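# Restock the wall glove dispenser with two boxes from the cart

## Task

Take the two new glove boxes off the cart and seat them in the empty slots of the wall-mounted glove dispenser. The cart and the pedal bin may be shifted if needed. At the end the grippers must have released the boxes and the robot must have backed away, and the robot must not have fallen or be left leaning, or the task counts as failed.

## Robot and tools

ROBOT. A Rainbow Robotics RB-Y1: a wheeled base (two drive wheels plus two rear casters, 0.66 m long, 0.58 m wide, front edge 0.10 m ahead of the wheel axle), a folding torso (the lower part, the leg, bends at ankle, knee and hip), a head with head_camera, and a left and a right arm, each with a parallel gripper and a wrist camera (left_wrist_camera, right_wrist_camera). Each arm is rated for 3 kg. The base can only drive straight or spin in place, never sideways.

FRAMES. Base frame: origin on the floor between the drive wheels, x forward, y left, z up. The state reports chest, left_hand and right_hand in this frame. A hand point is the middle between its finger pads; fingers point along the hand's -z and close along its x. Reported hand positions can be off, more so when reaching far. Odometry frame is the base frame where the scene began; base_odometry is wheel-count only (slip looks like travel), heading positive left, -3.142 to 3.142.

execute_actions. Argument actions is a list holding one action or nothing (empty list = just report state and images). Argument cameras picks images: a list of names from head_camera, left_wrist_camera, right_wrist_camera, all; omitted, null or ["all"] gives all, [] gives none. An action may contain:
- base: exactly one of {"translate_m": d} (relative straight drive in metres from the current spot, forward positive, -3 to 3) or {"rotate_rad": d} (relative turn in radians, left/counter-clockwise positive, -3.2 to 3.2). Moves that would need more than 8.667 s are refused.
- joints: a single object mapping joint names to absolute target values (radians, grippers in metres), shared by both arms, torso and head. Ranges: torso_squat_rad 0 to 1.2 (bigger lowers the chest), torso_shift_rad -0.3 to 0.6 (hips forward positive), torso_pitch_rad -0.2 to 1.4 (forward bow positive), torso_yaw_rad -1.5 to 1.5 (left positive). Per arm (prefix left_ or right_): shoulder_pitch -2.356 to 2.356 (negative raises the arm forward), shoulder_roll left 0 to 3.141 / right -3.141 to 0 (away from the body lifts it sideways), shoulder_yaw -2.094 to 2.094, elbow -2.617 to 0.01 (negative bends), forearm_roll -3.141 to 3.141, wrist_pitch -1.57 to 1.919 (negative tips the hand forward), hand_roll -2.705 to 2.705, gripper_m 0 to 0.1 (pad gap). For yaw and rolls, positive means leftward/counter-clockwise seen from above on both arms. head_pan_rad -0.523 to 0.523 (left positive), head_tilt_rad -0.35 to 1.57 (down positive). Joint tolerance is ±0.02, grippers ±0.004.
- speeds: optional caps for this action, translate_m 0.05 to 0.4 m/s, rotate_rad 0.1 to 1.509 rad/s.
- min_time_s: optional 0.1 to 8, the shortest duration of each arm and head motion.
All parts start together. Unknown keys or out-of-range numbers cause refusal with no motion. Joints you leave out may still be driving toward an earlier target. Torso combined limits: squat+shift <= 1.52; squat-shift+pitch <= 1.57; shift+0.5 pitch-0.4 squat <= 0.7; shift+0.3 pitch-0.5 squat <= 0.39; breaking one leaves the torso short with off_target.

wait: seconds 0 to 10; commands nothing, returns state and images. zoom_image: camera plus region [x0, y0, x1, y1] in pixels of that camera's latest image, at most 504x504. head_camera is 896x504, wrist cameras 644x364. finished_scene: scene number; final and irreversible, so only call it once boxes are seated, released and the robot has backed off.

RESULTS. base_status and joint_status give each motion's ending: done; off_target (stopped short, may still push); contact_stop (arms and torso only, something pushed back hard); time_out; limit_stop_at_<name>; limit_stop_at_own_body (guard stopped an arm or torso before touching the robot itself; move them apart); stopped_with_arm (torso halted because an arm contact-stopped). A contact_stop, time_out or stopped_with_arm halts the whole group (torso, or all joints of that arm) and they hold where they are. "joint command not followed" with a cause line means the self/arm-collision check blocked an arm's targets (the gripper still acts); such joints show not_followed and may be retried on later actions. on_its_own lists uncommanded parts; "held at" is the held target. Motor temperatures are listed per arm in joint_positions order; MOTOR HOT appears at 65 °C, and at 80 °C an OVER-TEMPERATURE FAULT brakes the arm and stops the robot (keys show limit_stop_at_motor_heat; resend targets). A torque fault freezes everything for 10 s. After any stop in a reply, the rest of that reply's motion calls are skipped.

GRASPING. Command a gripper opening at least 0.005 m below the box width; off_target is then expected.

CAUTIONS. After a stop, back off the arm first in its own action, then the torso. If both hands hold one object and the torso contact-stops at once with nothing in the way, resend every arm joint at its reported position, then the torso. The base does not stop on hitting furniture and the bent leg can jut past the front edge; a leg pressed on furniture can shove the robot backward unseen by odometry. Never let the arms collide or press on each other, including fingers and grippers. Keep heavy loads from reaching far ahead of the wheels, which can tip the robot. Avoid dropping boxes, slamming, or knocking items over; loose objects may occasionally be nudged by the scene. The robot holds its last command while you are composing a reply.

Each tool is called after ">>>" as name([rows], argument=value, ...), one row to a line, values as JSON.

## Session

>>> execute_actions(actions=[])

Scene clock: 0.00 s.
Motor temperatures (°C, as the motors report them): left_arm=[28 27 26 29 30 30 34] | right_arm=[26 29 25 30 26 27 29]
base_odometry: x=+0.000 y=+0.000 heading=+0.000 (m, m, rad; odometry frame)
base_status: not commanded
joint_positions: torso_squat_rad=+0.350 torso_shift_rad=-0.001 torso_pitch_rad=-0.001 torso_yaw_rad=+0.000 left_shoulder_pitch_rad=+0.026 left_shoulder_roll_rad=+0.041 left_shoulder_yaw_rad=-0.048 left_elbow_rad=-0.283 left_forearm_roll_rad=+0.056 left_wrist_pitch_rad=+0.009 left_hand_roll_rad=-0.002 left_gripper_m=+0.100 right_shoulder_pitch_rad=-0.029 right_shoulder_roll_rad=-0.027 right_shoulder_yaw_rad=+0.006 right_elbow_rad=-0.260 right_forearm_roll_rad=+0.023 right_wrist_pitch_rad=-0.035 right_hand_roll_rad=+0.053 right_gripper_m=+0.100 head_pan_rad=-0.001 head_tilt_rad=+0.401
joint_status: not commanded
chest: x=-0.2291 y=-0.0005 z=+1.2475 quat_wxyz=(+1.000, +0.000, -0.001, +0.000) (m; base frame)
left_hand: x=-0.1118 y=+0.2451 z=+0.5725 quat_wxyz=(+0.992, +0.014, -0.125, +0.004) (m; base frame)
right_hand: x=-0.0736 y=-0.2382 z=+0.5800 quat_wxyz=(+0.986, -0.018, -0.161, +0.047) (m; base frame)
pictures: head_camera, left_wrist_camera, right_wrist_camera
Images, in order (width x height): head_camera 896x504, left_wrist_camera 644x364, right_wrist_camera 644x364.

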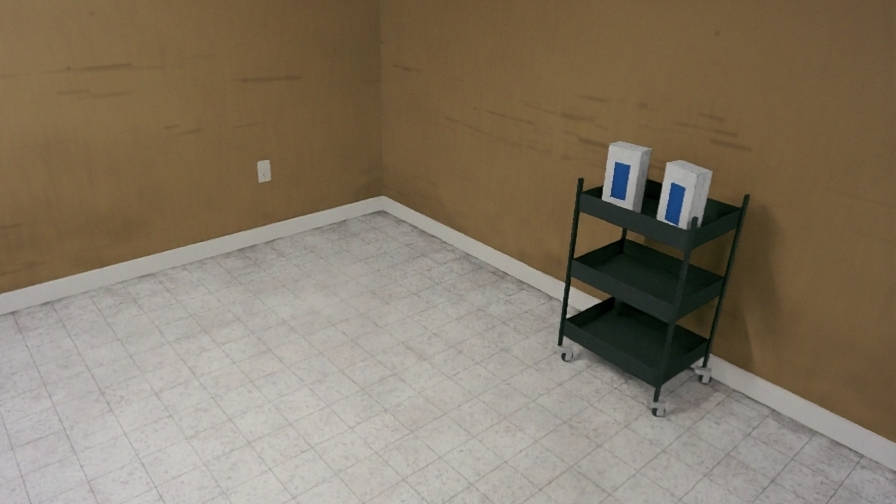

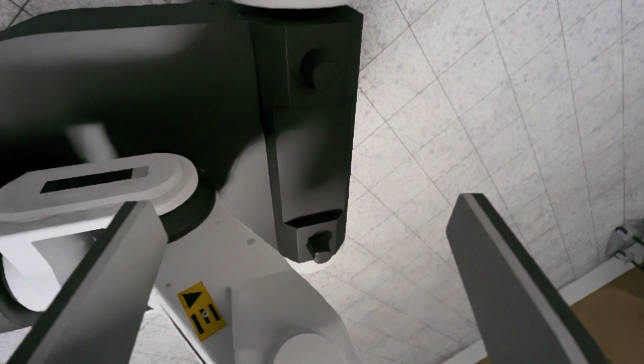

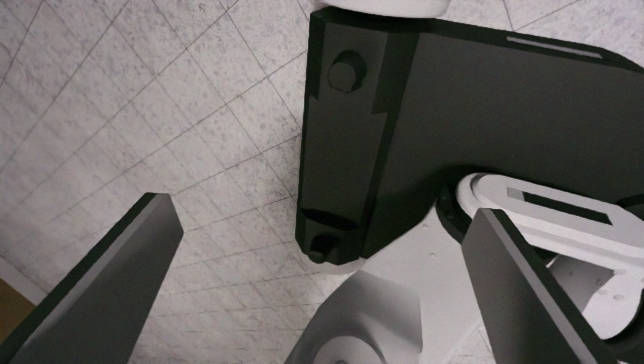

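>>> execute_actions([
  {"joints":{"head_pan_rad":-0.52,"torso_yaw_rad":-0.6,"head_tilt_rad":0.3}},
], cameras=["head_camera"])

>>> execute_actions([
  {"joints":{"head_pan_rad":0.52,"torso_yaw_rad":0.6}},
], cameras=["head_camera"])

Scene clock: 4.37 s.
Motor temperatures (°C, as the motors report them): left_arm=[28 27 26 29 30 30 34] | right_arm=[26 29 25 30 26 27 29]
base_odometry: x=+0.000 y=+0.000 heading=+0.000 (m, m, rad; odometry frame)
base_status: not commanded
joint_positions: torso_squat_rad=+0.350 torso_shift_rad=-0.001 torso_pitch_rad=-0.001 torso_yaw_rad=-0.600 left_shoulder_pitch_rad=+0.026 left_shoulder_roll_rad=+0.041 left_shoulder_yaw_rad=-0.048 left_elbow_rad=-0.283 left_forearm_roll_rad=+0.056 left_wrist_pitch_rad=+0.009 left_hand_roll_rad=-0.002 left_gripper_m=+0.100 right_shoulder_pitch_rad=-0.029 right_shoulder_roll_rad=-0.027 right_shoulder_yaw_rad=+0.006 right_elbow_rad=-0.260 right_forearm_roll_rad=+0.023 right_wrist_pitch_rad=-0.035 right_hand_roll_rad=+0.053 right_gripper_m=+0.100 head_pan_rad=-0.520 head_tilt_rad=+0.300
joint_status: all done
chest: x=-0.2291 y=-0.0005 z=+1.2475 quat_wxyz=(+0.955, +0.000, -0.001, -0.296) (m; base frame)
left_hand: x=+0.0065 y=+0.1367 z=+0.5727 quat_wxyz=(+0.949, -0.023, -0.123, -0.289) (m; base frame)
right_hand: x=-0.2347 y=-0.2840 z=+0.5797 quat_wxyz=(+0.956, -0.064, -0.148, -0.247) (m; base frame)
pictures: head_camera
Images, in order (width x height): head_camera 896x504.

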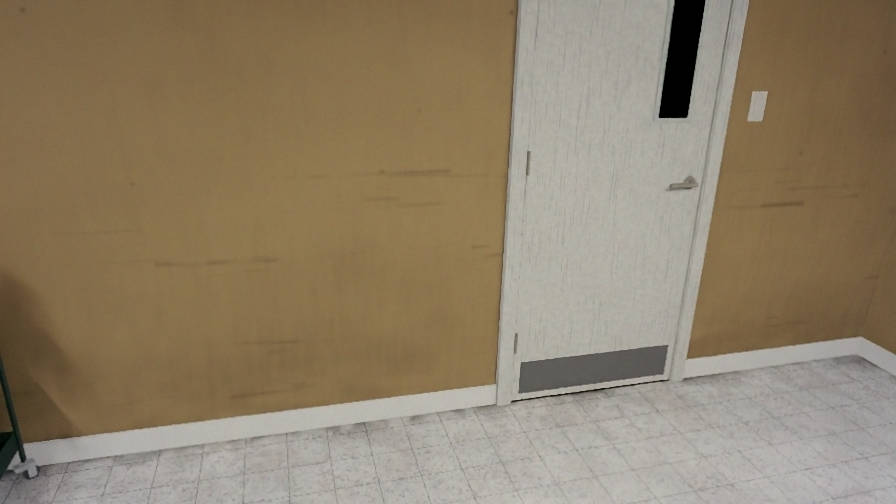

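Scene clock: 7.20 s.
Motor temperatures (°C, as the motors report them): left_arm=[28 27 26 29 30 30 34] | right_arm=[26 29 25 30 26 27 29]
base_odometry: x=+0.000 y=+0.000 heading=+0.000 (m, m, rad; odometry frame)
base_status: not commanded
joint_positions: torso_squat_rad=+0.350 torso_shift_rad=-0.001 torso_pitch_rad=-0.001 torso_yaw_rad=+0.600 left_shoulder_pitch_rad=+0.026 left_shoulder_roll_rad=+0.041 left_shoulder_yaw_rad=-0.048 left_elbow_rad=-0.283 left_forearm_roll_rad=+0.056 left_wrist_pitch_rad=+0.009 left_hand_roll_rad=-0.002 left_gripper_m=+0.100 right_shoulder_pitch_rad=-0.029 right_shoulder_roll_rad=-0.027 right_shoulder_yaw_rad=+0.006 right_elbow_rad=-0.260 right_forearm_roll_rad=+0.023 right_wrist_pitch_rad=-0.035 right_hand_roll_rad=+0.053 right_gripper_m=+0.100 head_pan_rad=+0.520 head_tilt_rad=+0.300
joint_status: all done
chest: x=-0.2291 y=-0.0005 z=+1.2475 quat_wxyz=(+0.955, +0.000, -0.001, +0.296) (m; base frame)
left_hand: x=-0.2710 y=+0.2679 z=+0.5723 quat_wxyz=(+0.946, +0.050, -0.115, +0.298) (m; base frame)
right_hand: x=+0.0338 y=-0.1093 z=+0.5801 quat_wxyz=(+0.928, +0.030, -0.159, +0.336) (m; base frame)
pictures: head_camera
Images, in order (width x height): head_camera 896x504.

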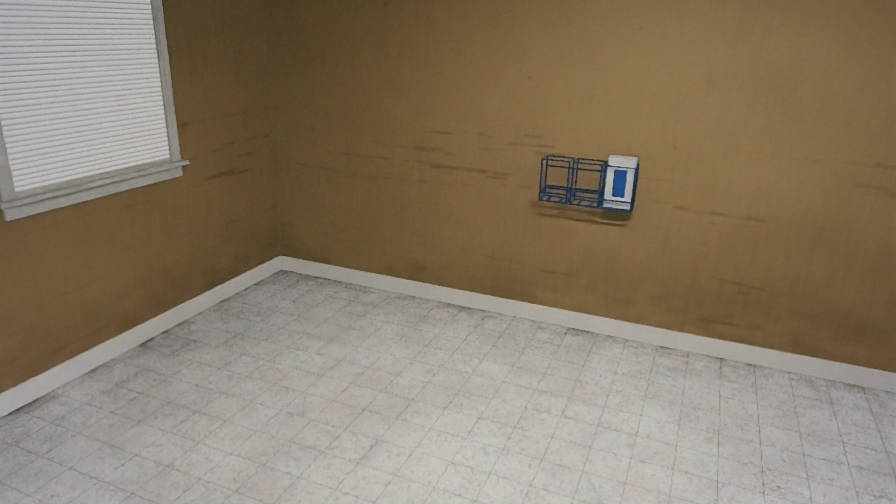

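>>> execute_actions([
  {"base":{"translate_m":1.5},"joints":{"head_pan_rad":0,"torso_yaw_rad":0,"head_tilt_rad":0.6,"torso_squat_rad":0.3,"left_shoulder_pitch_rad":-1.751,"left_shoulder_roll_rad":0.235,"left_shoulder_yaw_rad":0.371,"left_elbow_rad":-0.2,"left_forearm_roll_rad":0,"left_wrist_pitch_rad":1.9,"left_hand_roll_rad":0.17,"right_shoulder_pitch_rad":-1.751,"right_shoulder_roll_rad":-0.235,"right_shoulder_yaw_rad":-0.371,"right_elbow_rad":-0.2,"right_forearm_roll_rad":0,"right_wrist_pitch_rad":1.9,"right_hand_roll_rad":-0.17},"min_time_s":3.5},
], cameras=[])

>>> execute_actions([
  {"base":{"rotate_rad":-0.94}},
])

Scene clock: 38.23 s.
Motor temperatures (°C, as the motors report them): left_arm=[28 27 26 29 30 30 34] | right_arm=[27 29 25 31 26 27 29]
base_odometry: x=+1.500 y=+0.001 heading=+0.001 (m, m, rad; odometry frame)
base_status: done
joint_positions: torso_squat_rad=+0.300 torso_shift_rad=-0.001 torso_pitch_rad=-0.001 torso_yaw_rad=+0.000 left_shoulder_pitch_rad=-1.751 left_shoulder_roll_rad=+0.235 left_shoulder_yaw_rad=+0.371 left_elbow_rad=-0.200 left_forearm_roll_rad=+0.000 left_wrist_pitch_rad=+1.900 left_hand_roll_rad=+0.170 left_gripper_m=+0.100 right_shoulder_pitch_rad=-1.751 right_shoulder_roll_rad=-0.235 right_shoulder_yaw_rad=-0.370 right_elbow_rad=-0.200 right_forearm_roll_rad=+0.000 right_wrist_pitch_rad=+1.900 right_hand_roll_rad=-0.170 right_gripper_m=+0.100 head_pan_rad=+0.000 head_tilt_rad=+0.600
joint_status: all done
chest: x=-0.2291 y=-0.0005 z=+1.2587 quat_wxyz=(+1.000, +0.000, -0.001, +0.000) (m; base frame)
left_hand: x=+0.2854 y=+0.1311 z=+1.2283 quat_wxyz=(+1.000, +0.000, +0.000, +0.000) (m; base frame)
right_hand: x=+0.2854 y=-0.1321 z=+1.2284 quat_wxyz=(+1.000, +0.000, -0.001, +0.000) (m; base frame)
pictures: none
No camera images: the call's "cameras" was empty. Leave "cameras" out to get every camera's image.

Scene clock: 41.30 s.
Motor temperatures (°C, as the motors report them): left_arm=[28 27 26 29 30 30 34] | right_arm=[27 29 25 31 26 27 29]
base_odometry: x=+1.500 y=+0.001 heading=-0.939 (m, m, rad; odometry frame)
base_status: done
joint_positions: torso_squat_rad=+0.300 torso_shift_rad=-0.001 torso_pitch_rad=-0.001 torso_yaw_rad=+0.000 left_shoulder_pitch_rad=-1.751 left_shoulder_roll_rad=+0.235 left_shoulder_yaw_rad=+0.371 left_elbow_rad=-0.200 left_forearm_roll_rad=+0.000 left_wrist_pitch_rad=+1.900 left_hand_roll_rad=+0.170 left_gripper_m=+0.100 right_shoulder_pitch_rad=-1.751 right_shoulder_roll_rad=-0.235 right_shoulder_yaw_rad=-0.370 right_elbow_rad=-0.200 right_forearm_roll_rad=+0.000 right_wrist_pitch_rad=+1.900 right_hand_roll_rad=-0.170 right_gripper_m=+0.100 head_pan_rad=+0.000 head_tilt_rad=+0.600
joint_status: not commanded
chest: x=-0.2291 y=-0.0004 z=+1.2587 quat_wxyz=(+1.000, +0.000, -0.001, +0.000) (m; base frame)
left_hand: x=+0.2854 y=+0.1311 z=+1.2283 quat_wxyz=(+1.000, +0.000, +0.000, +0.000) (m; base frame)
right_hand: x=+0.2854 y=-0.1321 z=+1.2285 quat_wxyz=(+1.000, +0.000, -0.001, +0.000) (m; base frame)
pictures: head_camera, left_wrist_camera, right_wrist_camera
Images, in order (width x height): head_camera 896x504, left_wrist_camera 644x364, right_wrist_camera 644x364.

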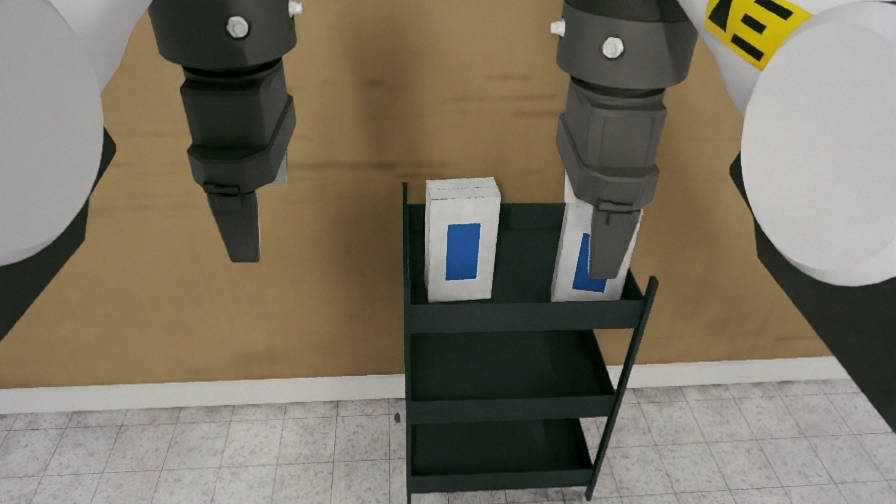

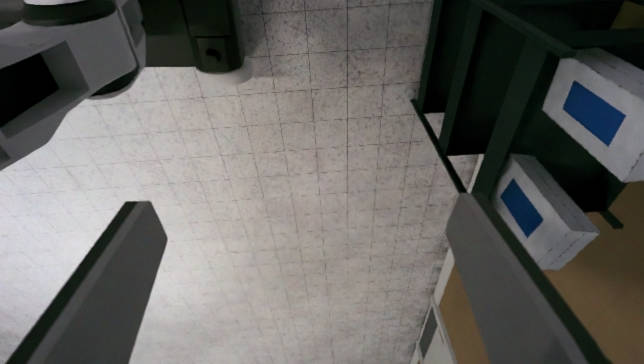

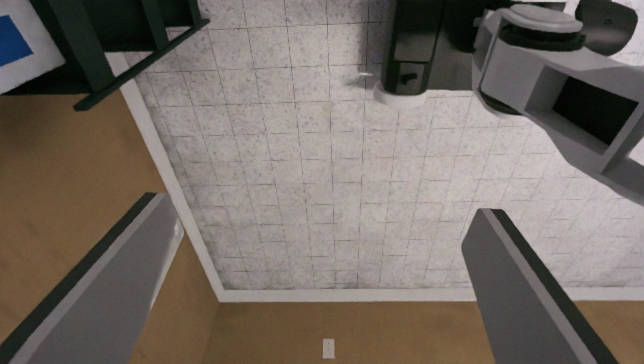

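>>> execute_actions([
  {"base":{"rotate_rad":-0.42}},
], cameras=[])

>>> execute_actions([
  {"base":{"translate_m":0.42}},
], cameras=[])

>>> execute_actions([
  {"base":{"rotate_rad":0.44},"joints":{"head_tilt_rad":0.8,"torso_squat_rad":0.5}},
])

Scene clock: 47.60 s.
Motor temperatures (°C, as the motors report them): left_arm=[29 27 26 29 30 30 34] | right_arm=[27 29 25 31 26 27 29]
base_odometry: x=+1.500 y=+0.001 heading=-1.358 (m, m, rad; odometry frame)
base_status: done
joint_positions: torso_squat_rad=+0.300 torso_shift_rad=-0.001 torso_pitch_rad=-0.001 torso_yaw_rad=+0.000 left_shoulder_pitch_rad=-1.751 left_shoulder_roll_rad=+0.235 left_shoulder_yaw_rad=+0.371 left_elbow_rad=-0.200 left_forearm_roll_rad=+0.000 left_wrist_pitch_rad=+1.900 left_hand_roll_rad=+0.170 left_gripper_m=+0.100 right_shoulder_pitch_rad=-1.751 right_shoulder_roll_rad=-0.235 right_shoulder_yaw_rad=-0.370 right_elbow_rad=-0.200 right_forearm_roll_rad=+0.000 right_wrist_pitch_rad=+1.900 right_hand_roll_rad=-0.170 right_gripper_m=+0.100 head_pan_rad=+0.000 head_tilt_rad=+0.600
joint_status: not commanded
chest: x=-0.2291 y=-0.0004 z=+1.2587 quat_wxyz=(+1.000, +0.000, -0.001, +0.000) (m; base frame)
left_hand: x=+0.2854 y=+0.1312 z=+1.2283 quat_wxyz=(+1.000, +0.000, -0.001, +0.000) (m; base frame)
right_hand: x=+0.2854 y=-0.1321 z=+1.2285 quat_wxyz=(+1.000, +0.000, -0.001, +0.000) (m; base frame)
pictures: none
No camera images: the call's "cameras" was empty. Leave "cameras" out to get every camera's image.

Scene clock: 50.00 s.
Motor temperatures (°C, as the motors report them): left_arm=[29 27 26 29 30 30 34] | right_arm=[27 29 25 31 26 27 29]
base_odometry: x=+1.588 y=-0.410 heading=-1.359 (m, m, rad; odometry frame)
base_status: done
joint_positions: torso_squat_rad=+0.300 torso_shift_rad=-0.001 torso_pitch_rad=-0.001 torso_yaw_rad=+0.000 left_shoulder_pitch_rad=-1.751 left_shoulder_roll_rad=+0.235 left_shoulder_yaw_rad=+0.371 left_elbow_rad=-0.200 left_forearm_roll_rad=+0.000 left_wrist_pitch_rad=+1.900 left_hand_roll_rad=+0.170 left_gripper_m=+0.100 right_shoulder_pitch_rad=-1.751 right_shoulder_roll_rad=-0.235 right_shoulder_yaw_rad=-0.370 right_elbow_rad=-0.200 right_forearm_roll_rad=+0.000 right_wrist_pitch_rad=+1.900 right_hand_roll_rad=-0.170 right_gripper_m=+0.100 head_pan_rad=+0.000 head_tilt_rad=+0.600
joint_status: not commanded
chest: x=-0.2291 y=-0.0004 z=+1.2587 quat_wxyz=(+1.000, +0.000, -0.001, +0.000) (m; base frame)
left_hand: x=+0.2854 y=+0.1311 z=+1.2284 quat_wxyz=(+1.000, +0.000, -0.001, +0.000) (m; base frame)
right_hand: x=+0.2854 y=-0.1321 z=+1.2285 quat_wxyz=(+1.000, +0.000, -0.001, +0.000) (m; base frame)
pictures: none
No camera images: the call's "cameras" was empty. Leave "cameras" out to get every camera's image.

Scene clock: 52.20 s.
Motor temperatures (°C, as the motors report them): left_arm=[29 27 26 29 30 30 34] | right_arm=[27 29 25 31 26 27 29]
base_odometry: x=+1.588 y=-0.410 heading=-0.919 (m, m, rad; odometry frame)
base_status: done
joint_positions: torso_squat_rad=+0.500 torso_shift_rad=-0.001 torso_pitch_rad=-0.002 torso_yaw_rad=+0.000 left_shoulder_pitch_rad=-1.751 left_shoulder_roll_rad=+0.235 left_shoulder_yaw_rad=+0.371 left_elbow_rad=-0.200 left_forearm_roll_rad=+0.000 left_wrist_pitch_rad=+1.900 left_hand_roll_rad=+0.170 left_gripper_m=+0.100 right_shoulder_pitch_rad=-1.751 right_shoulder_roll_rad=-0.235 right_shoulder_yaw_rad=-0.370 right_elbow_rad=-0.200 right_forearm_roll_rad=+0.000 right_wrist_pitch_rad=+1.900 right_hand_roll_rad=-0.170 right_gripper_m=+0.100 head_pan_rad=+0.000 head_tilt_rad=+0.800
joint_status: all done
chest: x=-0.2291 y=-0.0004 z=+1.2042 quat_wxyz=(+1.000, +0.000, -0.001, +0.000) (m; base frame)
left_hand: x=+0.2853 y=+0.1312 z=+1.1741 quat_wxyz=(+1.000, +0.000, -0.001, +0.000) (m; base frame)
right_hand: x=+0.2854 y=-0.1321 z=+1.1742 quat_wxyz=(+1.000, +0.000, -0.001, +0.000) (m; base frame)
pictures: head_camera, left_wrist_camera, right_wrist_camera
Images, in order (width x height): head_camera 896x504, left_wrist_camera 644x364, right_wrist_camera 644x364.

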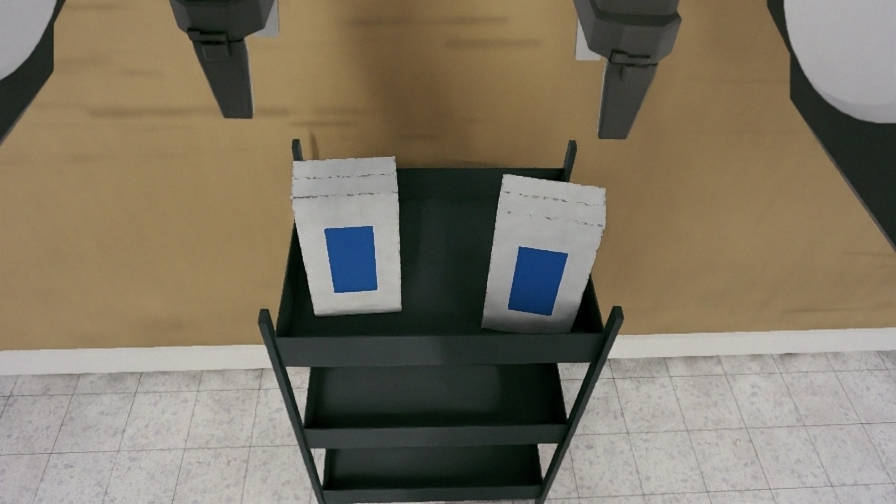

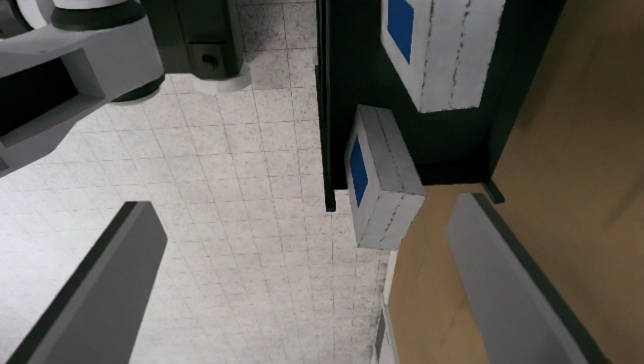

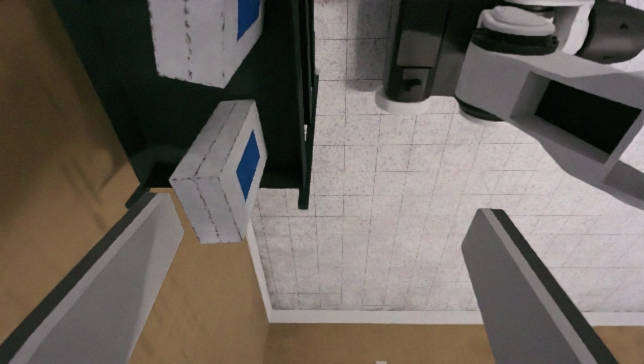

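>>> execute_actions([
  {"base":{"translate_m":0.155},"joints":{"head_tilt_rad":0.9,"torso_squat_rad":0.8,"left_hand_roll_rad":0.27,"right_hand_roll_rad":-0.32,"left_shoulder_roll_rad":0.19}},
])

Scene clock: 56.13 s.
Motor temperatures (°C, as the motors report them): left_arm=[29 27 26 30 30 30 34] | right_arm=[28 29 25 31 26 27 29]
base_odometry: x=+1.682 y=-0.533 heading=-0.918 (m, m, rad; odometry frame)
base_status: done
joint_positions: torso_squat_rad=+0.800 torso_shift_rad=-0.001 torso_pitch_rad=-0.002 torso_yaw_rad=+0.000 left_shoulder_pitch_rad=-1.751 left_shoulder_roll_rad=+0.190 left_shoulder_yaw_rad=+0.371 left_elbow_rad=-0.200 left_forearm_roll_rad=+0.000 left_wrist_pitch_rad=+1.900 left_hand_roll_rad=+0.270 left_gripper_m=+0.100 right_shoulder_pitch_rad=-1.751 right_shoulder_roll_rad=-0.235 right_shoulder_yaw_rad=-0.370 right_elbow_rad=-0.200 right_forearm_roll_rad=+0.000 right_wrist_pitch_rad=+1.900 right_hand_roll_rad=-0.320 right_gripper_m=+0.100 head_pan_rad=+0.000 head_tilt_rad=+0.900
joint_status: all done
chest: x=-0.2290 y=-0.0003 z=+1.0776 quat_wxyz=(+1.000, +0.000, -0.001, +0.000) (m; base frame)
left_hand: x=+0.2797 y=+0.1109 z=+1.0389 quat_wxyz=(+1.000, +0.004, +0.007, +0.029) (m; base frame)
right_hand: x=+0.2855 y=-0.1320 z=+1.0475 quat_wxyz=(+0.997, +0.000, -0.001, -0.075) (m; base frame)
pictures: head_camera, left_wrist_camera, right_wrist_camera
Images, in order (width x height): head_camera 896x504, left_wrist_camera 644x364, right_wrist_camera 644x364.

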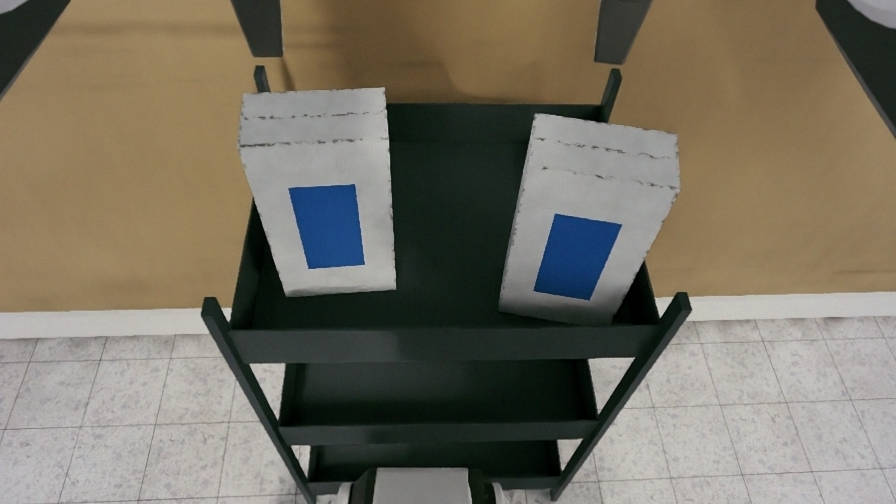

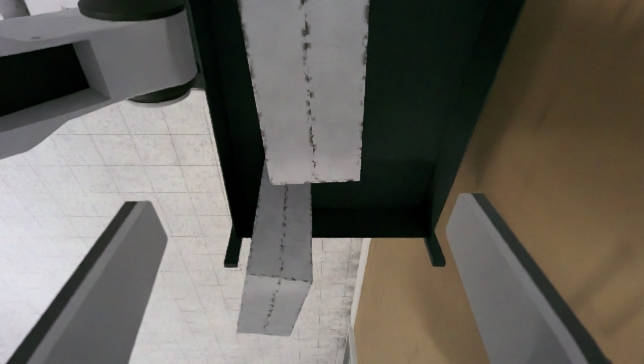

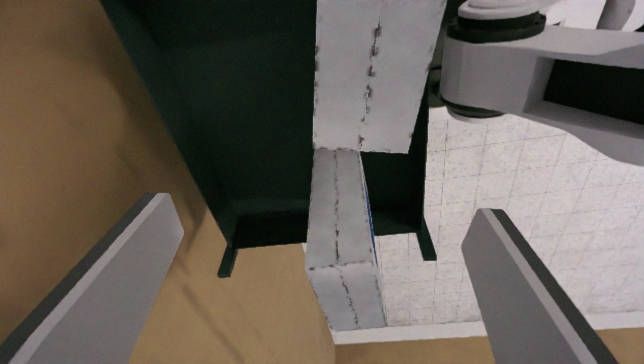

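>>> execute_actions([
  {"base":{"translate_m":-0.016},"joints":{"torso_yaw_rad":-0.07,"torso_squat_rad":0.9,"left_hand_roll_rad":0.36,"right_hand_roll_rad":-0.26,"left_shoulder_roll_rad":0.21}},
])

Scene clock: 60.77 s.
Motor temperatures (°C, as the motors report them): left_arm=[29 27 26 30 30 30 34] | right_arm=[28 29 25 31 26 27 29]
base_odometry: x=+1.672 y=-0.520 heading=-0.918 (m, m, rad; odometry frame)
base_status: done
joint_positions: torso_squat_rad=+0.900 torso_shift_rad=-0.001 torso_pitch_rad=-0.002 torso_yaw_rad=-0.070 left_shoulder_pitch_rad=-1.751 left_shoulder_roll_rad=+0.210 left_shoulder_yaw_rad=+0.371 left_elbow_rad=-0.200 left_forearm_roll_rad=+0.000 left_wrist_pitch_rad=+1.900 left_hand_roll_rad=+0.360 left_gripper_m=+0.100 right_shoulder_pitch_rad=-1.751 right_shoulder_roll_rad=-0.235 right_shoulder_yaw_rad=-0.370 right_elbow_rad=-0.200 right_forearm_roll_rad=+0.000 right_wrist_pitch_rad=+1.900 right_hand_roll_rad=-0.260 right_gripper_m=+0.100 head_pan_rad=+0.000 head_tilt_rad=+0.900
joint_status: all done
chest: x=-0.2290 y=-0.0003 z=+1.0250 quat_wxyz=(+0.999, +0.000, -0.001, -0.035) (m; base frame)
left_hand: x=+0.2896 y=+0.0839 z=+0.9902 quat_wxyz=(+0.999, +0.003, +0.003, +0.048) (m; base frame)
right_hand: x=+0.2751 y=-0.1676 z=+0.9950 quat_wxyz=(+0.997, +0.000, -0.001, -0.080) (m; base frame)
pictures: head_camera, left_wrist_camera, right_wrist_camera
Images, in order (width x height): head_camera 896x504, left_wrist_camera 644x364, right_wrist_camera 644x364.

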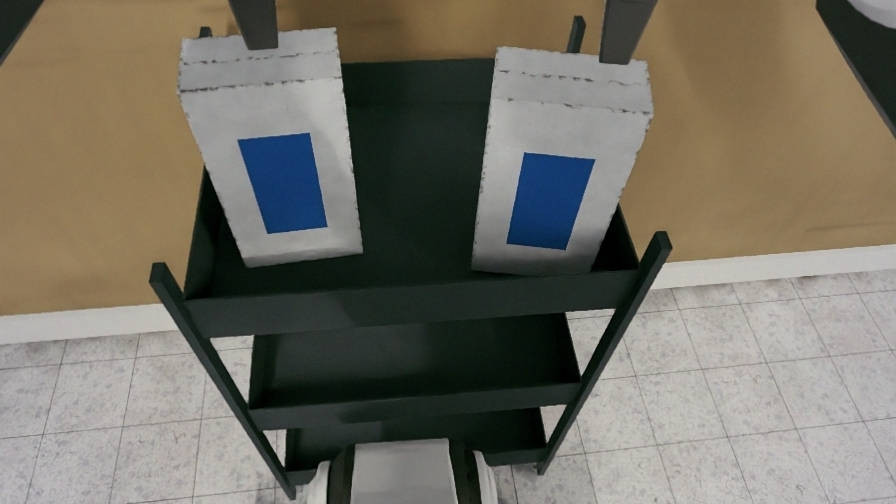

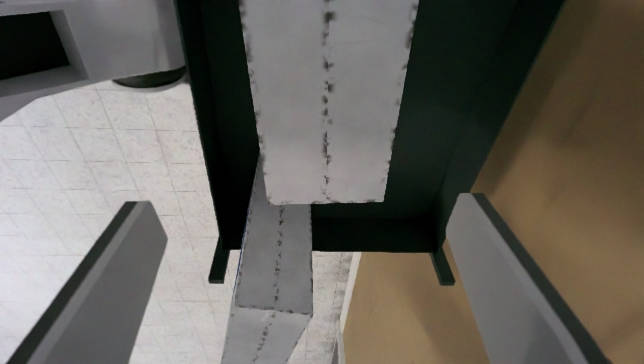

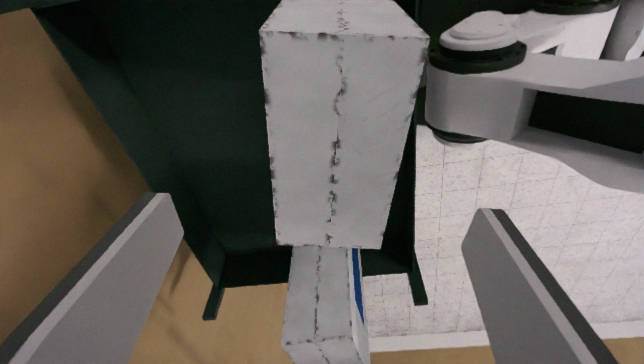

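>>> execute_actions([
  {"joints":{"torso_squat_rad":1.0,"right_hand_roll_rad":-0.34,"right_shoulder_roll_rad":-0.18,"right_shoulder_pitch_rad":-1.77,"left_shoulder_roll_rad":0.225,"left_hand_roll_rad":0.33,"head_tilt_rad":0.7}},
])

Scene clock: 63.90 s.
Motor temperatures (°C, as the motors report them): left_arm=[30 27 26 30 30 30 34] | right_arm=[28 29 25 31 26 27 29]
base_odometry: x=+1.672 y=-0.520 heading=-0.918 (m, m, rad; odometry frame)
base_status: not commanded
joint_positions: torso_squat_rad=+1.000 torso_shift_rad=-0.001 torso_pitch_rad=-0.002 torso_yaw_rad=-0.070 left_shoulder_pitch_rad=-1.751 left_shoulder_roll_rad=+0.225 left_shoulder_yaw_rad=+0.371 left_elbow_rad=-0.200 left_forearm_roll_rad=+0.000 left_wrist_pitch_rad=+1.900 left_hand_roll_rad=+0.330 left_gripper_m=+0.100 right_shoulder_pitch_rad=-1.770 right_shoulder_roll_rad=-0.180 right_shoulder_yaw_rad=-0.371 right_elbow_rad=-0.200 right_forearm_roll_rad=+0.000 right_wrist_pitch_rad=+1.900 right_hand_roll_rad=-0.340 right_gripper_m=+0.100 head_pan_rad=+0.000 head_tilt_rad=+0.700
joint_status: all done
chest: x=-0.2289 y=-0.0003 z=+0.9681 quat_wxyz=(+0.999, +0.000, -0.001, -0.035) (m; base frame)
left_hand: x=+0.2920 y=+0.0906 z=+0.9362 quat_wxyz=(+0.999, +0.001, +0.001, +0.040) (m; base frame)
right_hand: x=+0.2712 y=-0.1390 z=+0.9366 quat_wxyz=(+0.996, -0.005, -0.001, -0.091) (m; base frame)
pictures: head_camera, left_wrist_camera, right_wrist_camera
Images, in order (width x height): head_camera 896x504, left_wrist_camera 644x364, right_wrist_camera 644x364.

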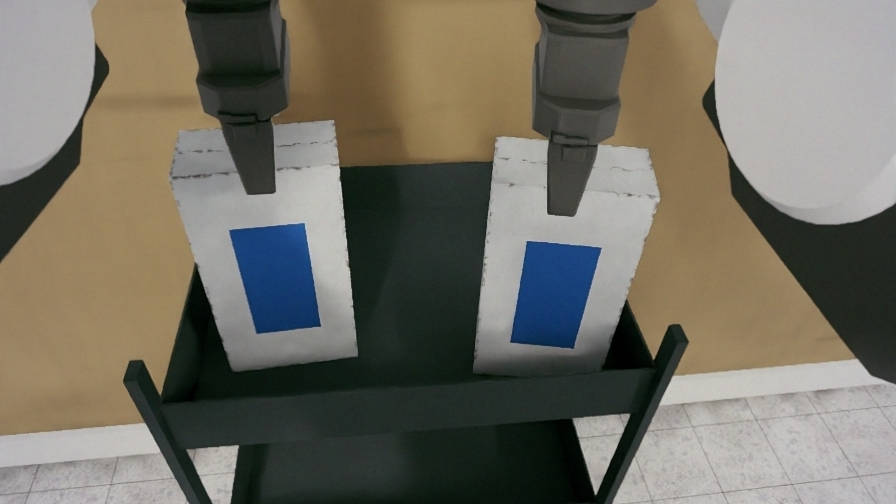

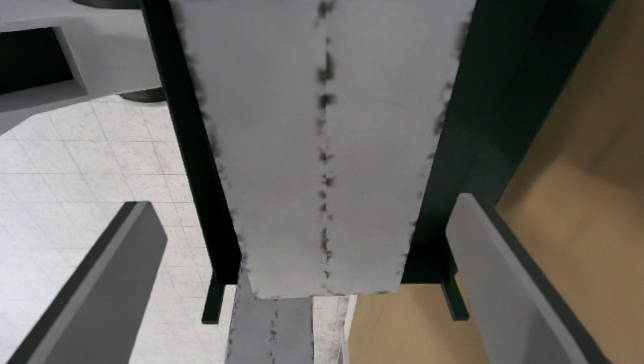

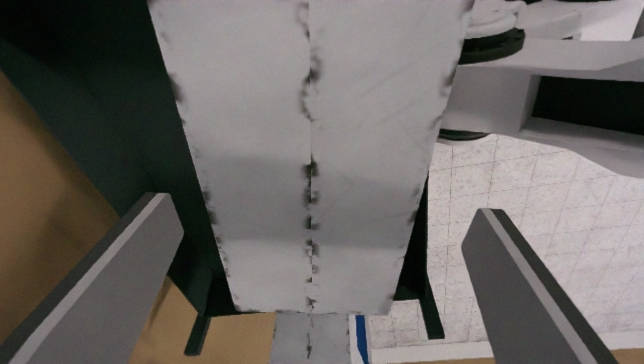

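>>> execute_actions([
  {"base":{"translate_m":0.004},"joints":{"torso_squat_rad":1.045}},
], cameras=[])

>>> execute_actions([
  {"joints":{"left_gripper_m":0.05,"right_gripper_m":0.05}},
], cameras=[])

>>> execute_actions([
  {"joints":{"torso_squat_rad":0.7}},
], cameras=["head_camera"])

Scene clock: 72.20 s.
Motor temperatures (°C, as the motors report them): left_arm=[30 27 26 30 30 30 34] | right_arm=[28 29 25 31 26 27 29]
base_odometry: x=+1.675 y=-0.523 heading=-0.918 (m, m, rad; odometry frame)
base_status: done
joint_positions: torso_squat_rad=+1.045 torso_shift_rad=-0.001 torso_pitch_rad=-0.002 torso_yaw_rad=-0.070 left_shoulder_pitch_rad=-1.751 left_shoulder_roll_rad=+0.225 left_shoulder_yaw_rad=+0.371 left_elbow_rad=-0.200 left_forearm_roll_rad=+0.000 left_wrist_pitch_rad=+1.900 left_hand_roll_rad=+0.330 left_gripper_m=+0.100 right_shoulder_pitch_rad=-1.770 right_shoulder_roll_rad=-0.180 right_shoulder_yaw_rad=-0.371 right_elbow_rad=-0.200 right_forearm_roll_rad=+0.000 right_wrist_pitch_rad=+1.900 right_hand_roll_rad=-0.340 right_gripper_m=+0.100 head_pan_rad=+0.000 head_tilt_rad=+0.700
joint_status: all done
chest: x=-0.2289 y=-0.0002 z=+0.9413 quat_wxyz=(+0.999, +0.000, -0.001, -0.035) (m; base frame)
left_hand: x=+0.2920 y=+0.0906 z=+0.9093 quat_wxyz=(+0.999, +0.001, +0.001, +0.040) (m; base frame)
right_hand: x=+0.2712 y=-0.1390 z=+0.9098 quat_wxyz=(+0.996, -0.005, -0.001, -0.091) (m; base frame)
pictures: none
No camera images: the call's "cameras" was empty. Leave "cameras" out to get every camera's image.

Scene clock: 73.17 s.
Motor temperatures (°C, as the motors report them): left_arm=[30 27 26 30 30 30 34] | right_arm=[28 29 25 31 26 27 29]
base_odometry: x=+1.675 y=-0.523 heading=-0.918 (m, m, rad; odometry frame)
base_status: not commanded
joint_positions: torso_squat_rad=+1.045 torso_shift_rad=-0.001 torso_pitch_rad=-0.002 torso_yaw_rad=-0.070 left_shoulder_pitch_rad=-1.751 left_shoulder_roll_rad=+0.225 left_shoulder_yaw_rad=+0.371 left_elbow_rad=-0.200 left_forearm_roll_rad=+0.000 left_wrist_pitch_rad=+1.900 left_hand_roll_rad=+0.330 left_gripper_m=+0.060 right_shoulder_pitch_rad=-1.770 right_shoulder_roll_rad=-0.180 right_shoulder_yaw_rad=-0.371 right_elbow_rad=-0.200 right_forearm_roll_rad=+0.000 right_wrist_pitch_rad=+1.900 right_hand_roll_rad=-0.340 right_gripper_m=+0.058 head_pan_rad=+0.000 head_tilt_rad=+0.700
joint_status: left_gripper_m off_target (ended at +0.060, target +0.050); right_gripper_m off_target (ended at +0.058, target +0.050)
chest: x=-0.2289 y=-0.0002 z=+0.9413 quat_wxyz=(+0.999, +0.000, -0.001, -0.035) (m; base frame)
left_hand: x=+0.2920 y=+0.0906 z=+0.9093 quat_wxyz=(+0.999, +0.001, +0.001, +0.040) (m; base frame)
right_hand: x=+0.2712 y=-0.1390 z=+0.9098 quat_wxyz=(+0.996, -0.005, -0.001, -0.091) (m; base frame)
pictures: none
No camera images: the call's "cameras" was empty. Leave "cameras" out to get every camera's image.

Scene clock: 75.13 s.
Motor temperatures (°C, as the motors report them): left_arm=[30 27 26 30 30 30 34] | right_arm=[28 29 25 31 26 27 29]
base_odometry: x=+1.675 y=-0.523 heading=-0.918 (m, m, rad; odometry frame)
base_status: not commanded
joint_positions: torso_squat_rad=+0.700 torso_shift_rad=-0.001 torso_pitch_rad=-0.001 torso_yaw_rad=-0.070 left_shoulder_pitch_rad=-1.751 left_shoulder_roll_rad=+0.225 left_shoulder_yaw_rad=+0.371 left_elbow_rad=-0.200 left_forearm_roll_rad=+0.000 left_wrist_pitch_rad=+1.900 left_hand_roll_rad=+0.330 left_gripper_m=+0.060 right_shoulder_pitch_rad=-1.770 right_shoulder_roll_rad=-0.180 right_shoulder_yaw_rad=-0.371 right_elbow_rad=-0.200 right_forearm_roll_rad=+0.000 right_wrist_pitch_rad=+1.900 right_hand_roll_rad=-0.340 right_gripper_m=+0.058 head_pan_rad=+0.000 head_tilt_rad=+0.700
joint_status: all done
chest: x=-0.2288 y=-0.0004 z=+1.1253 quat_wxyz=(+0.999, +0.000, -0.001, -0.035) (m; base frame)
left_hand: x=+0.2919 y=+0.0905 z=+1.0928 quat_wxyz=(+0.999, +0.001, +0.001, +0.040) (m; base frame)
right_hand: x=+0.2712 y=-0.1392 z=+1.0934 quat_wxyz=(+0.996, -0.005, +0.000, -0.091) (m; base frame)
pictures: head_camera
Images, in order (width x height): head_camera 896x504.

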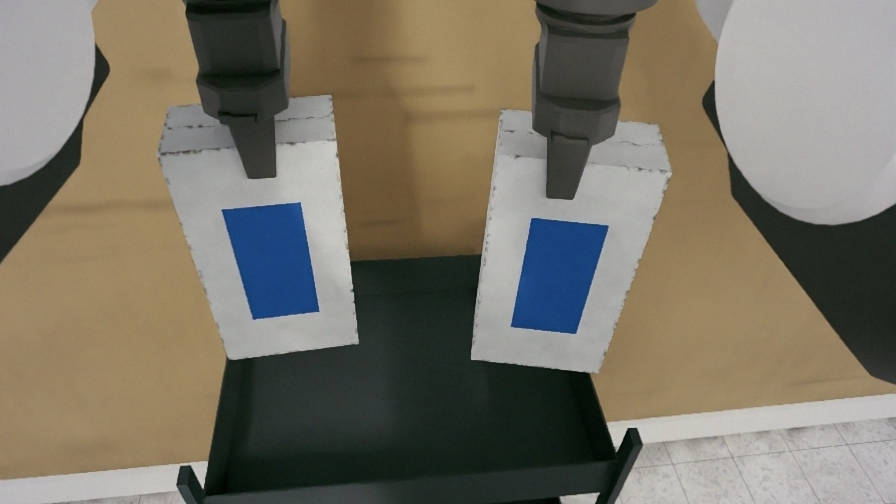

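>>> execute_actions([
  {"base":{"translate_m":-2.55},"joints":{"torso_squat_rad":0,"torso_yaw_rad":0,"head_tilt_rad":0.4,"left_shoulder_pitch_rad":-1.692,"left_shoulder_roll_rad":0.393,"left_shoulder_yaw_rad":0.346,"left_hand_roll_rad":0,"right_shoulder_pitch_rad":-1.692,"right_shoulder_roll_rad":-0.393,"right_shoulder_yaw_rad":-0.346,"right_hand_roll_rad":0},"min_time_s":3},
], cameras=[])

>>> execute_actions([
  {"base":{"rotate_rad":1.57}},
], cameras=["head_camera"])

Scene clock: 86.40 s.
Motor temperatures (°C, as the motors report them): left_arm=[30 27 26 30 30 30 34] | right_arm=[29 29 25 32 26 27 29]
base_odometry: x=+0.126 y=+1.502 heading=-0.917 (m, m, rad; odometry frame)
base_status: done
joint_positions: torso_squat_rad=+0.000 torso_shift_rad=-0.001 torso_pitch_rad=-0.001 torso_yaw_rad=+0.000 left_shoulder_pitch_rad=-1.692 left_shoulder_roll_rad=+0.393 left_shoulder_yaw_rad=+0.346 left_elbow_rad=-0.200 left_forearm_roll_rad=+0.000 left_wrist_pitch_rad=+1.900 left_hand_roll_rad=+0.000 left_gripper_m=+0.060 right_shoulder_pitch_rad=-1.692 right_shoulder_roll_rad=-0.393 right_shoulder_yaw_rad=-0.347 right_elbow_rad=-0.200 right_forearm_roll_rad=+0.000 right_wrist_pitch_rad=+1.900 right_hand_roll_rad=+0.000 right_gripper_m=+0.058 head_pan_rad=+0.000 head_tilt_rad=+0.400
joint_status: all done
chest: x=-0.2290 y=-0.0005 z=+1.2899 quat_wxyz=(+1.000, +0.000, -0.001, +0.000) (m; base frame)
left_hand: x=+0.2929 y=+0.2194 z=+1.2594 quat_wxyz=(+1.000, +0.000, +0.000, +0.000) (m; base frame)
right_hand: x=+0.2929 y=-0.2204 z=+1.2595 quat_wxyz=(+1.000, +0.000, +0.000, +0.000) (m; base frame)
pictures: none
No camera images: the call's "cameras" was empty. Leave "cameras" out to get every camera's image.

Scene clock: 90.27 s.
Motor temperatures (°C, as the motors report them): left_arm=[30 27 26 30 30 30 34] | right_arm=[29 29 25 32 26 27 29]
base_odometry: x=+0.126 y=+1.502 heading=+0.652 (m, m, rad; odometry frame)
base_status: done
joint_positions: torso_squat_rad=+0.000 torso_shift_rad=-0.001 torso_pitch_rad=-0.001 torso_yaw_rad=+0.000 left_shoulder_pitch_rad=-1.692 left_shoulder_roll_rad=+0.393 left_shoulder_yaw_rad=+0.346 left_elbow_rad=-0.200 left_forearm_roll_rad=+0.000 left_wrist_pitch_rad=+1.900 left_hand_roll_rad=+0.000 left_gripper_m=+0.060 right_shoulder_pitch_rad=-1.692 right_shoulder_roll_rad=-0.393 right_shoulder_yaw_rad=-0.347 right_elbow_rad=-0.200 right_forearm_roll_rad=+0.000 right_wrist_pitch_rad=+1.900 right_hand_roll_rad=+0.000 right_gripper_m=+0.058 head_pan_rad=+0.000 head_tilt_rad=+0.400
joint_status: not commanded
chest: x=-0.2290 y=-0.0005 z=+1.2899 quat_wxyz=(+1.000, +0.000, -0.001, +0.000) (m; base frame)
left_hand: x=+0.2929 y=+0.2194 z=+1.2595 quat_wxyz=(+1.000, +0.000, +0.000, +0.000) (m; base frame)
right_hand: x=+0.2929 y=-0.2204 z=+1.2595 quat_wxyz=(+1.000, +0.000, +0.000, +0.000) (m; base frame)
pictures: head_camera
Images, in order (width x height): head_camera 896x504.

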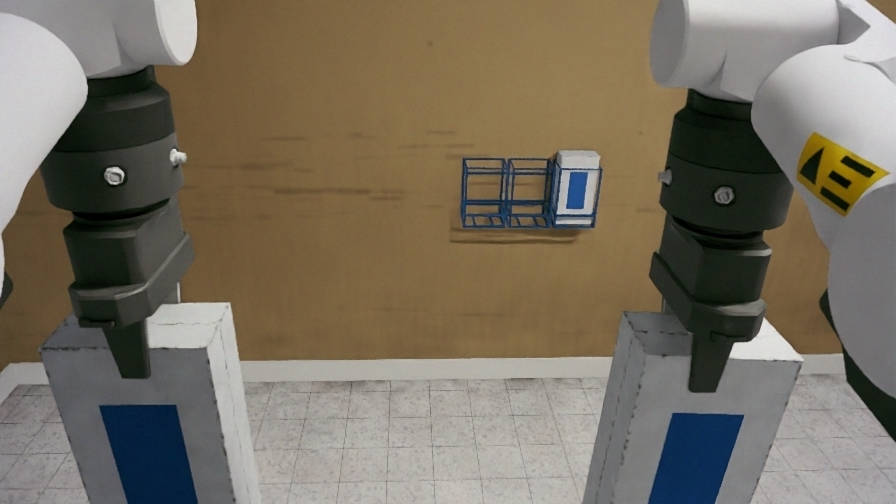

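>>> execute_actions([
  {"base":{"rotate_rad":-0.23}},
], cameras=[])

>>> execute_actions([
  {"base":{"translate_m":1.2}},
], cameras=[])

>>> execute_actions([
  {"base":{"rotate_rad":0.24},"joints":{"head_tilt_rad":0.7}},
])

Scene clock: 94.50 s.
Motor temperatures (°C, as the motors report them): left_arm=[30 27 26 30 30 30 34] | right_arm=[29 29 25 32 26 27 29]
base_odometry: x=+0.126 y=+1.502 heading=+0.423 (m, m, rad; odometry frame)
base_status: done
joint_positions: torso_squat_rad=+0.000 torso_shift_rad=-0.001 torso_pitch_rad=-0.001 torso_yaw_rad=+0.000 left_shoulder_pitch_rad=-1.692 left_shoulder_roll_rad=+0.393 left_shoulder_yaw_rad=+0.346 left_elbow_rad=-0.200 left_forearm_roll_rad=+0.000 left_wrist_pitch_rad=+1.900 left_hand_roll_rad=+0.000 left_gripper_m=+0.060 right_shoulder_pitch_rad=-1.692 right_shoulder_roll_rad=-0.393 right_shoulder_yaw_rad=-0.347 right_elbow_rad=-0.200 right_forearm_roll_rad=+0.000 right_wrist_pitch_rad=+1.900 right_hand_roll_rad=+0.000 right_gripper_m=+0.058 head_pan_rad=+0.000 head_tilt_rad=+0.400
joint_status: not commanded
chest: x=-0.2290 y=-0.0005 z=+1.2899 quat_wxyz=(+1.000, +0.000, -0.001, +0.000) (m; base frame)
left_hand: x=+0.2929 y=+0.2195 z=+1.2594 quat_wxyz=(+1.000, +0.000, +0.000, +0.000) (m; base frame)
right_hand: x=+0.2929 y=-0.2204 z=+1.2595 quat_wxyz=(+1.000, +0.000, +0.000, +0.000) (m; base frame)
pictures: none
No camera images: the call's "cameras" was empty. Leave "cameras" out to get every camera's image.

Scene clock: 98.90 s.
Motor temperatures (°C, as the motors report them): left_arm=[31 27 26 30 30 30 34] | right_arm=[29 29 25 32 26 27 29]
base_odometry: x=+1.220 y=+1.995 heading=+0.424 (m, m, rad; odometry frame)
base_status: done
joint_positions: torso_squat_rad=+0.000 torso_shift_rad=-0.001 torso_pitch_rad=-0.001 torso_yaw_rad=+0.000 left_shoulder_pitch_rad=-1.692 left_shoulder_roll_rad=+0.393 left_shoulder_yaw_rad=+0.346 left_elbow_rad=-0.200 left_forearm_roll_rad=+0.000 left_wrist_pitch_rad=+1.900 left_hand_roll_rad=+0.000 left_gripper_m=+0.060 right_shoulder_pitch_rad=-1.692 right_shoulder_roll_rad=-0.393 right_shoulder_yaw_rad=-0.347 right_elbow_rad=-0.200 right_forearm_roll_rad=+0.000 right_wrist_pitch_rad=+1.900 right_hand_roll_rad=+0.000 right_gripper_m=+0.058 head_pan_rad=+0.000 head_tilt_rad=+0.400
joint_status: not commanded
chest: x=-0.2290 y=-0.0005 z=+1.2899 quat_wxyz=(+1.000, +0.000, -0.001, +0.000) (m; base frame)
left_hand: x=+0.2930 y=+0.2195 z=+1.2593 quat_wxyz=(+1.000, +0.000, +0.000, +0.000) (m; base frame)
right_hand: x=+0.2930 y=-0.2204 z=+1.2594 quat_wxyz=(+1.000, +0.000, +0.000, +0.000) (m; base frame)
pictures: none
No camera images: the call's "cameras" was empty. Leave "cameras" out to get every camera's image.

Scene clock: 100.63 s.
Motor temperatures (°C, as the motors report them): left_arm=[31 27 26 30 30 30 34] | right_arm=[29 29 25 32 26 27 29]
base_odometry: x=+1.220 y=+1.995 heading=+0.663 (m, m, rad; odometry frame)
base_status: done
joint_positions: torso_squat_rad=+0.000 torso_shift_rad=-0.001 torso_pitch_rad=-0.001 torso_yaw_rad=+0.000 left_shoulder_pitch_rad=-1.692 left_shoulder_roll_rad=+0.393 left_shoulder_yaw_rad=+0.346 left_elbow_rad=-0.200 left_forearm_roll_rad=+0.000 left_wrist_pitch_rad=+1.900 left_hand_roll_rad=+0.000 left_gripper_m=+0.060 right_shoulder_pitch_rad=-1.692 right_shoulder_roll_rad=-0.393 right_shoulder_yaw_rad=-0.347 right_elbow_rad=-0.200 right_forearm_roll_rad=+0.000 right_wrist_pitch_rad=+1.900 right_hand_roll_rad=+0.000 right_gripper_m=+0.058 head_pan_rad=+0.000 head_tilt_rad=+0.700
joint_status: all done
chest: x=-0.2290 y=-0.0005 z=+1.2899 quat_wxyz=(+1.000, +0.000, -0.001, +0.000) (m; base frame)
left_hand: x=+0.2929 y=+0.2195 z=+1.2594 quat_wxyz=(+1.000, +0.000, +0.000, +0.000) (m; base frame)
right_hand: x=+0.2930 y=-0.2204 z=+1.2594 quat_wxyz=(+1.000, +0.000, +0.000, +0.000) (m; base frame)
pictures: head_camera, left_wrist_camera, right_wrist_camera
Images, in order (width x height): head_camera 896x504, left_wrist_camera 644x364, right_wrist_camera 644x364.

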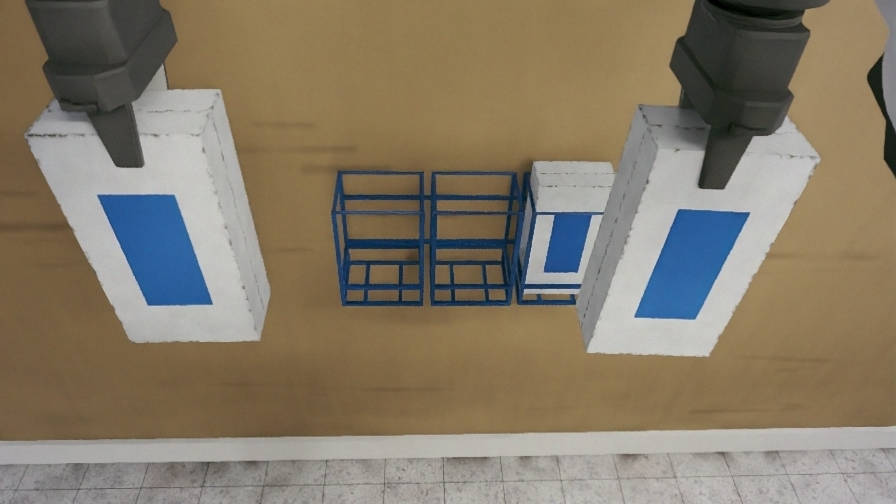

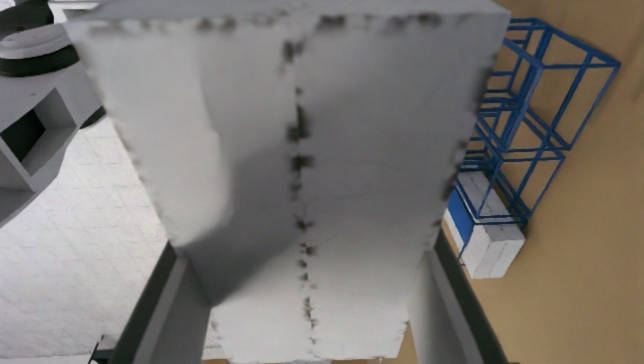

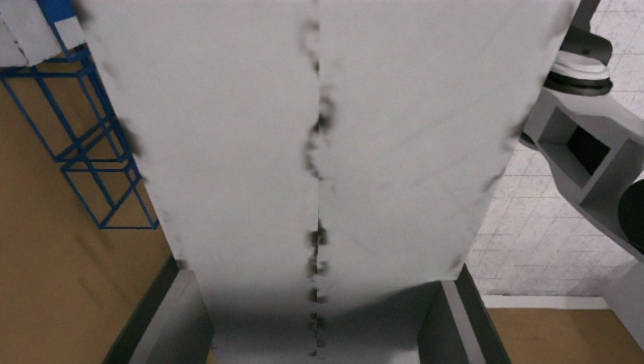

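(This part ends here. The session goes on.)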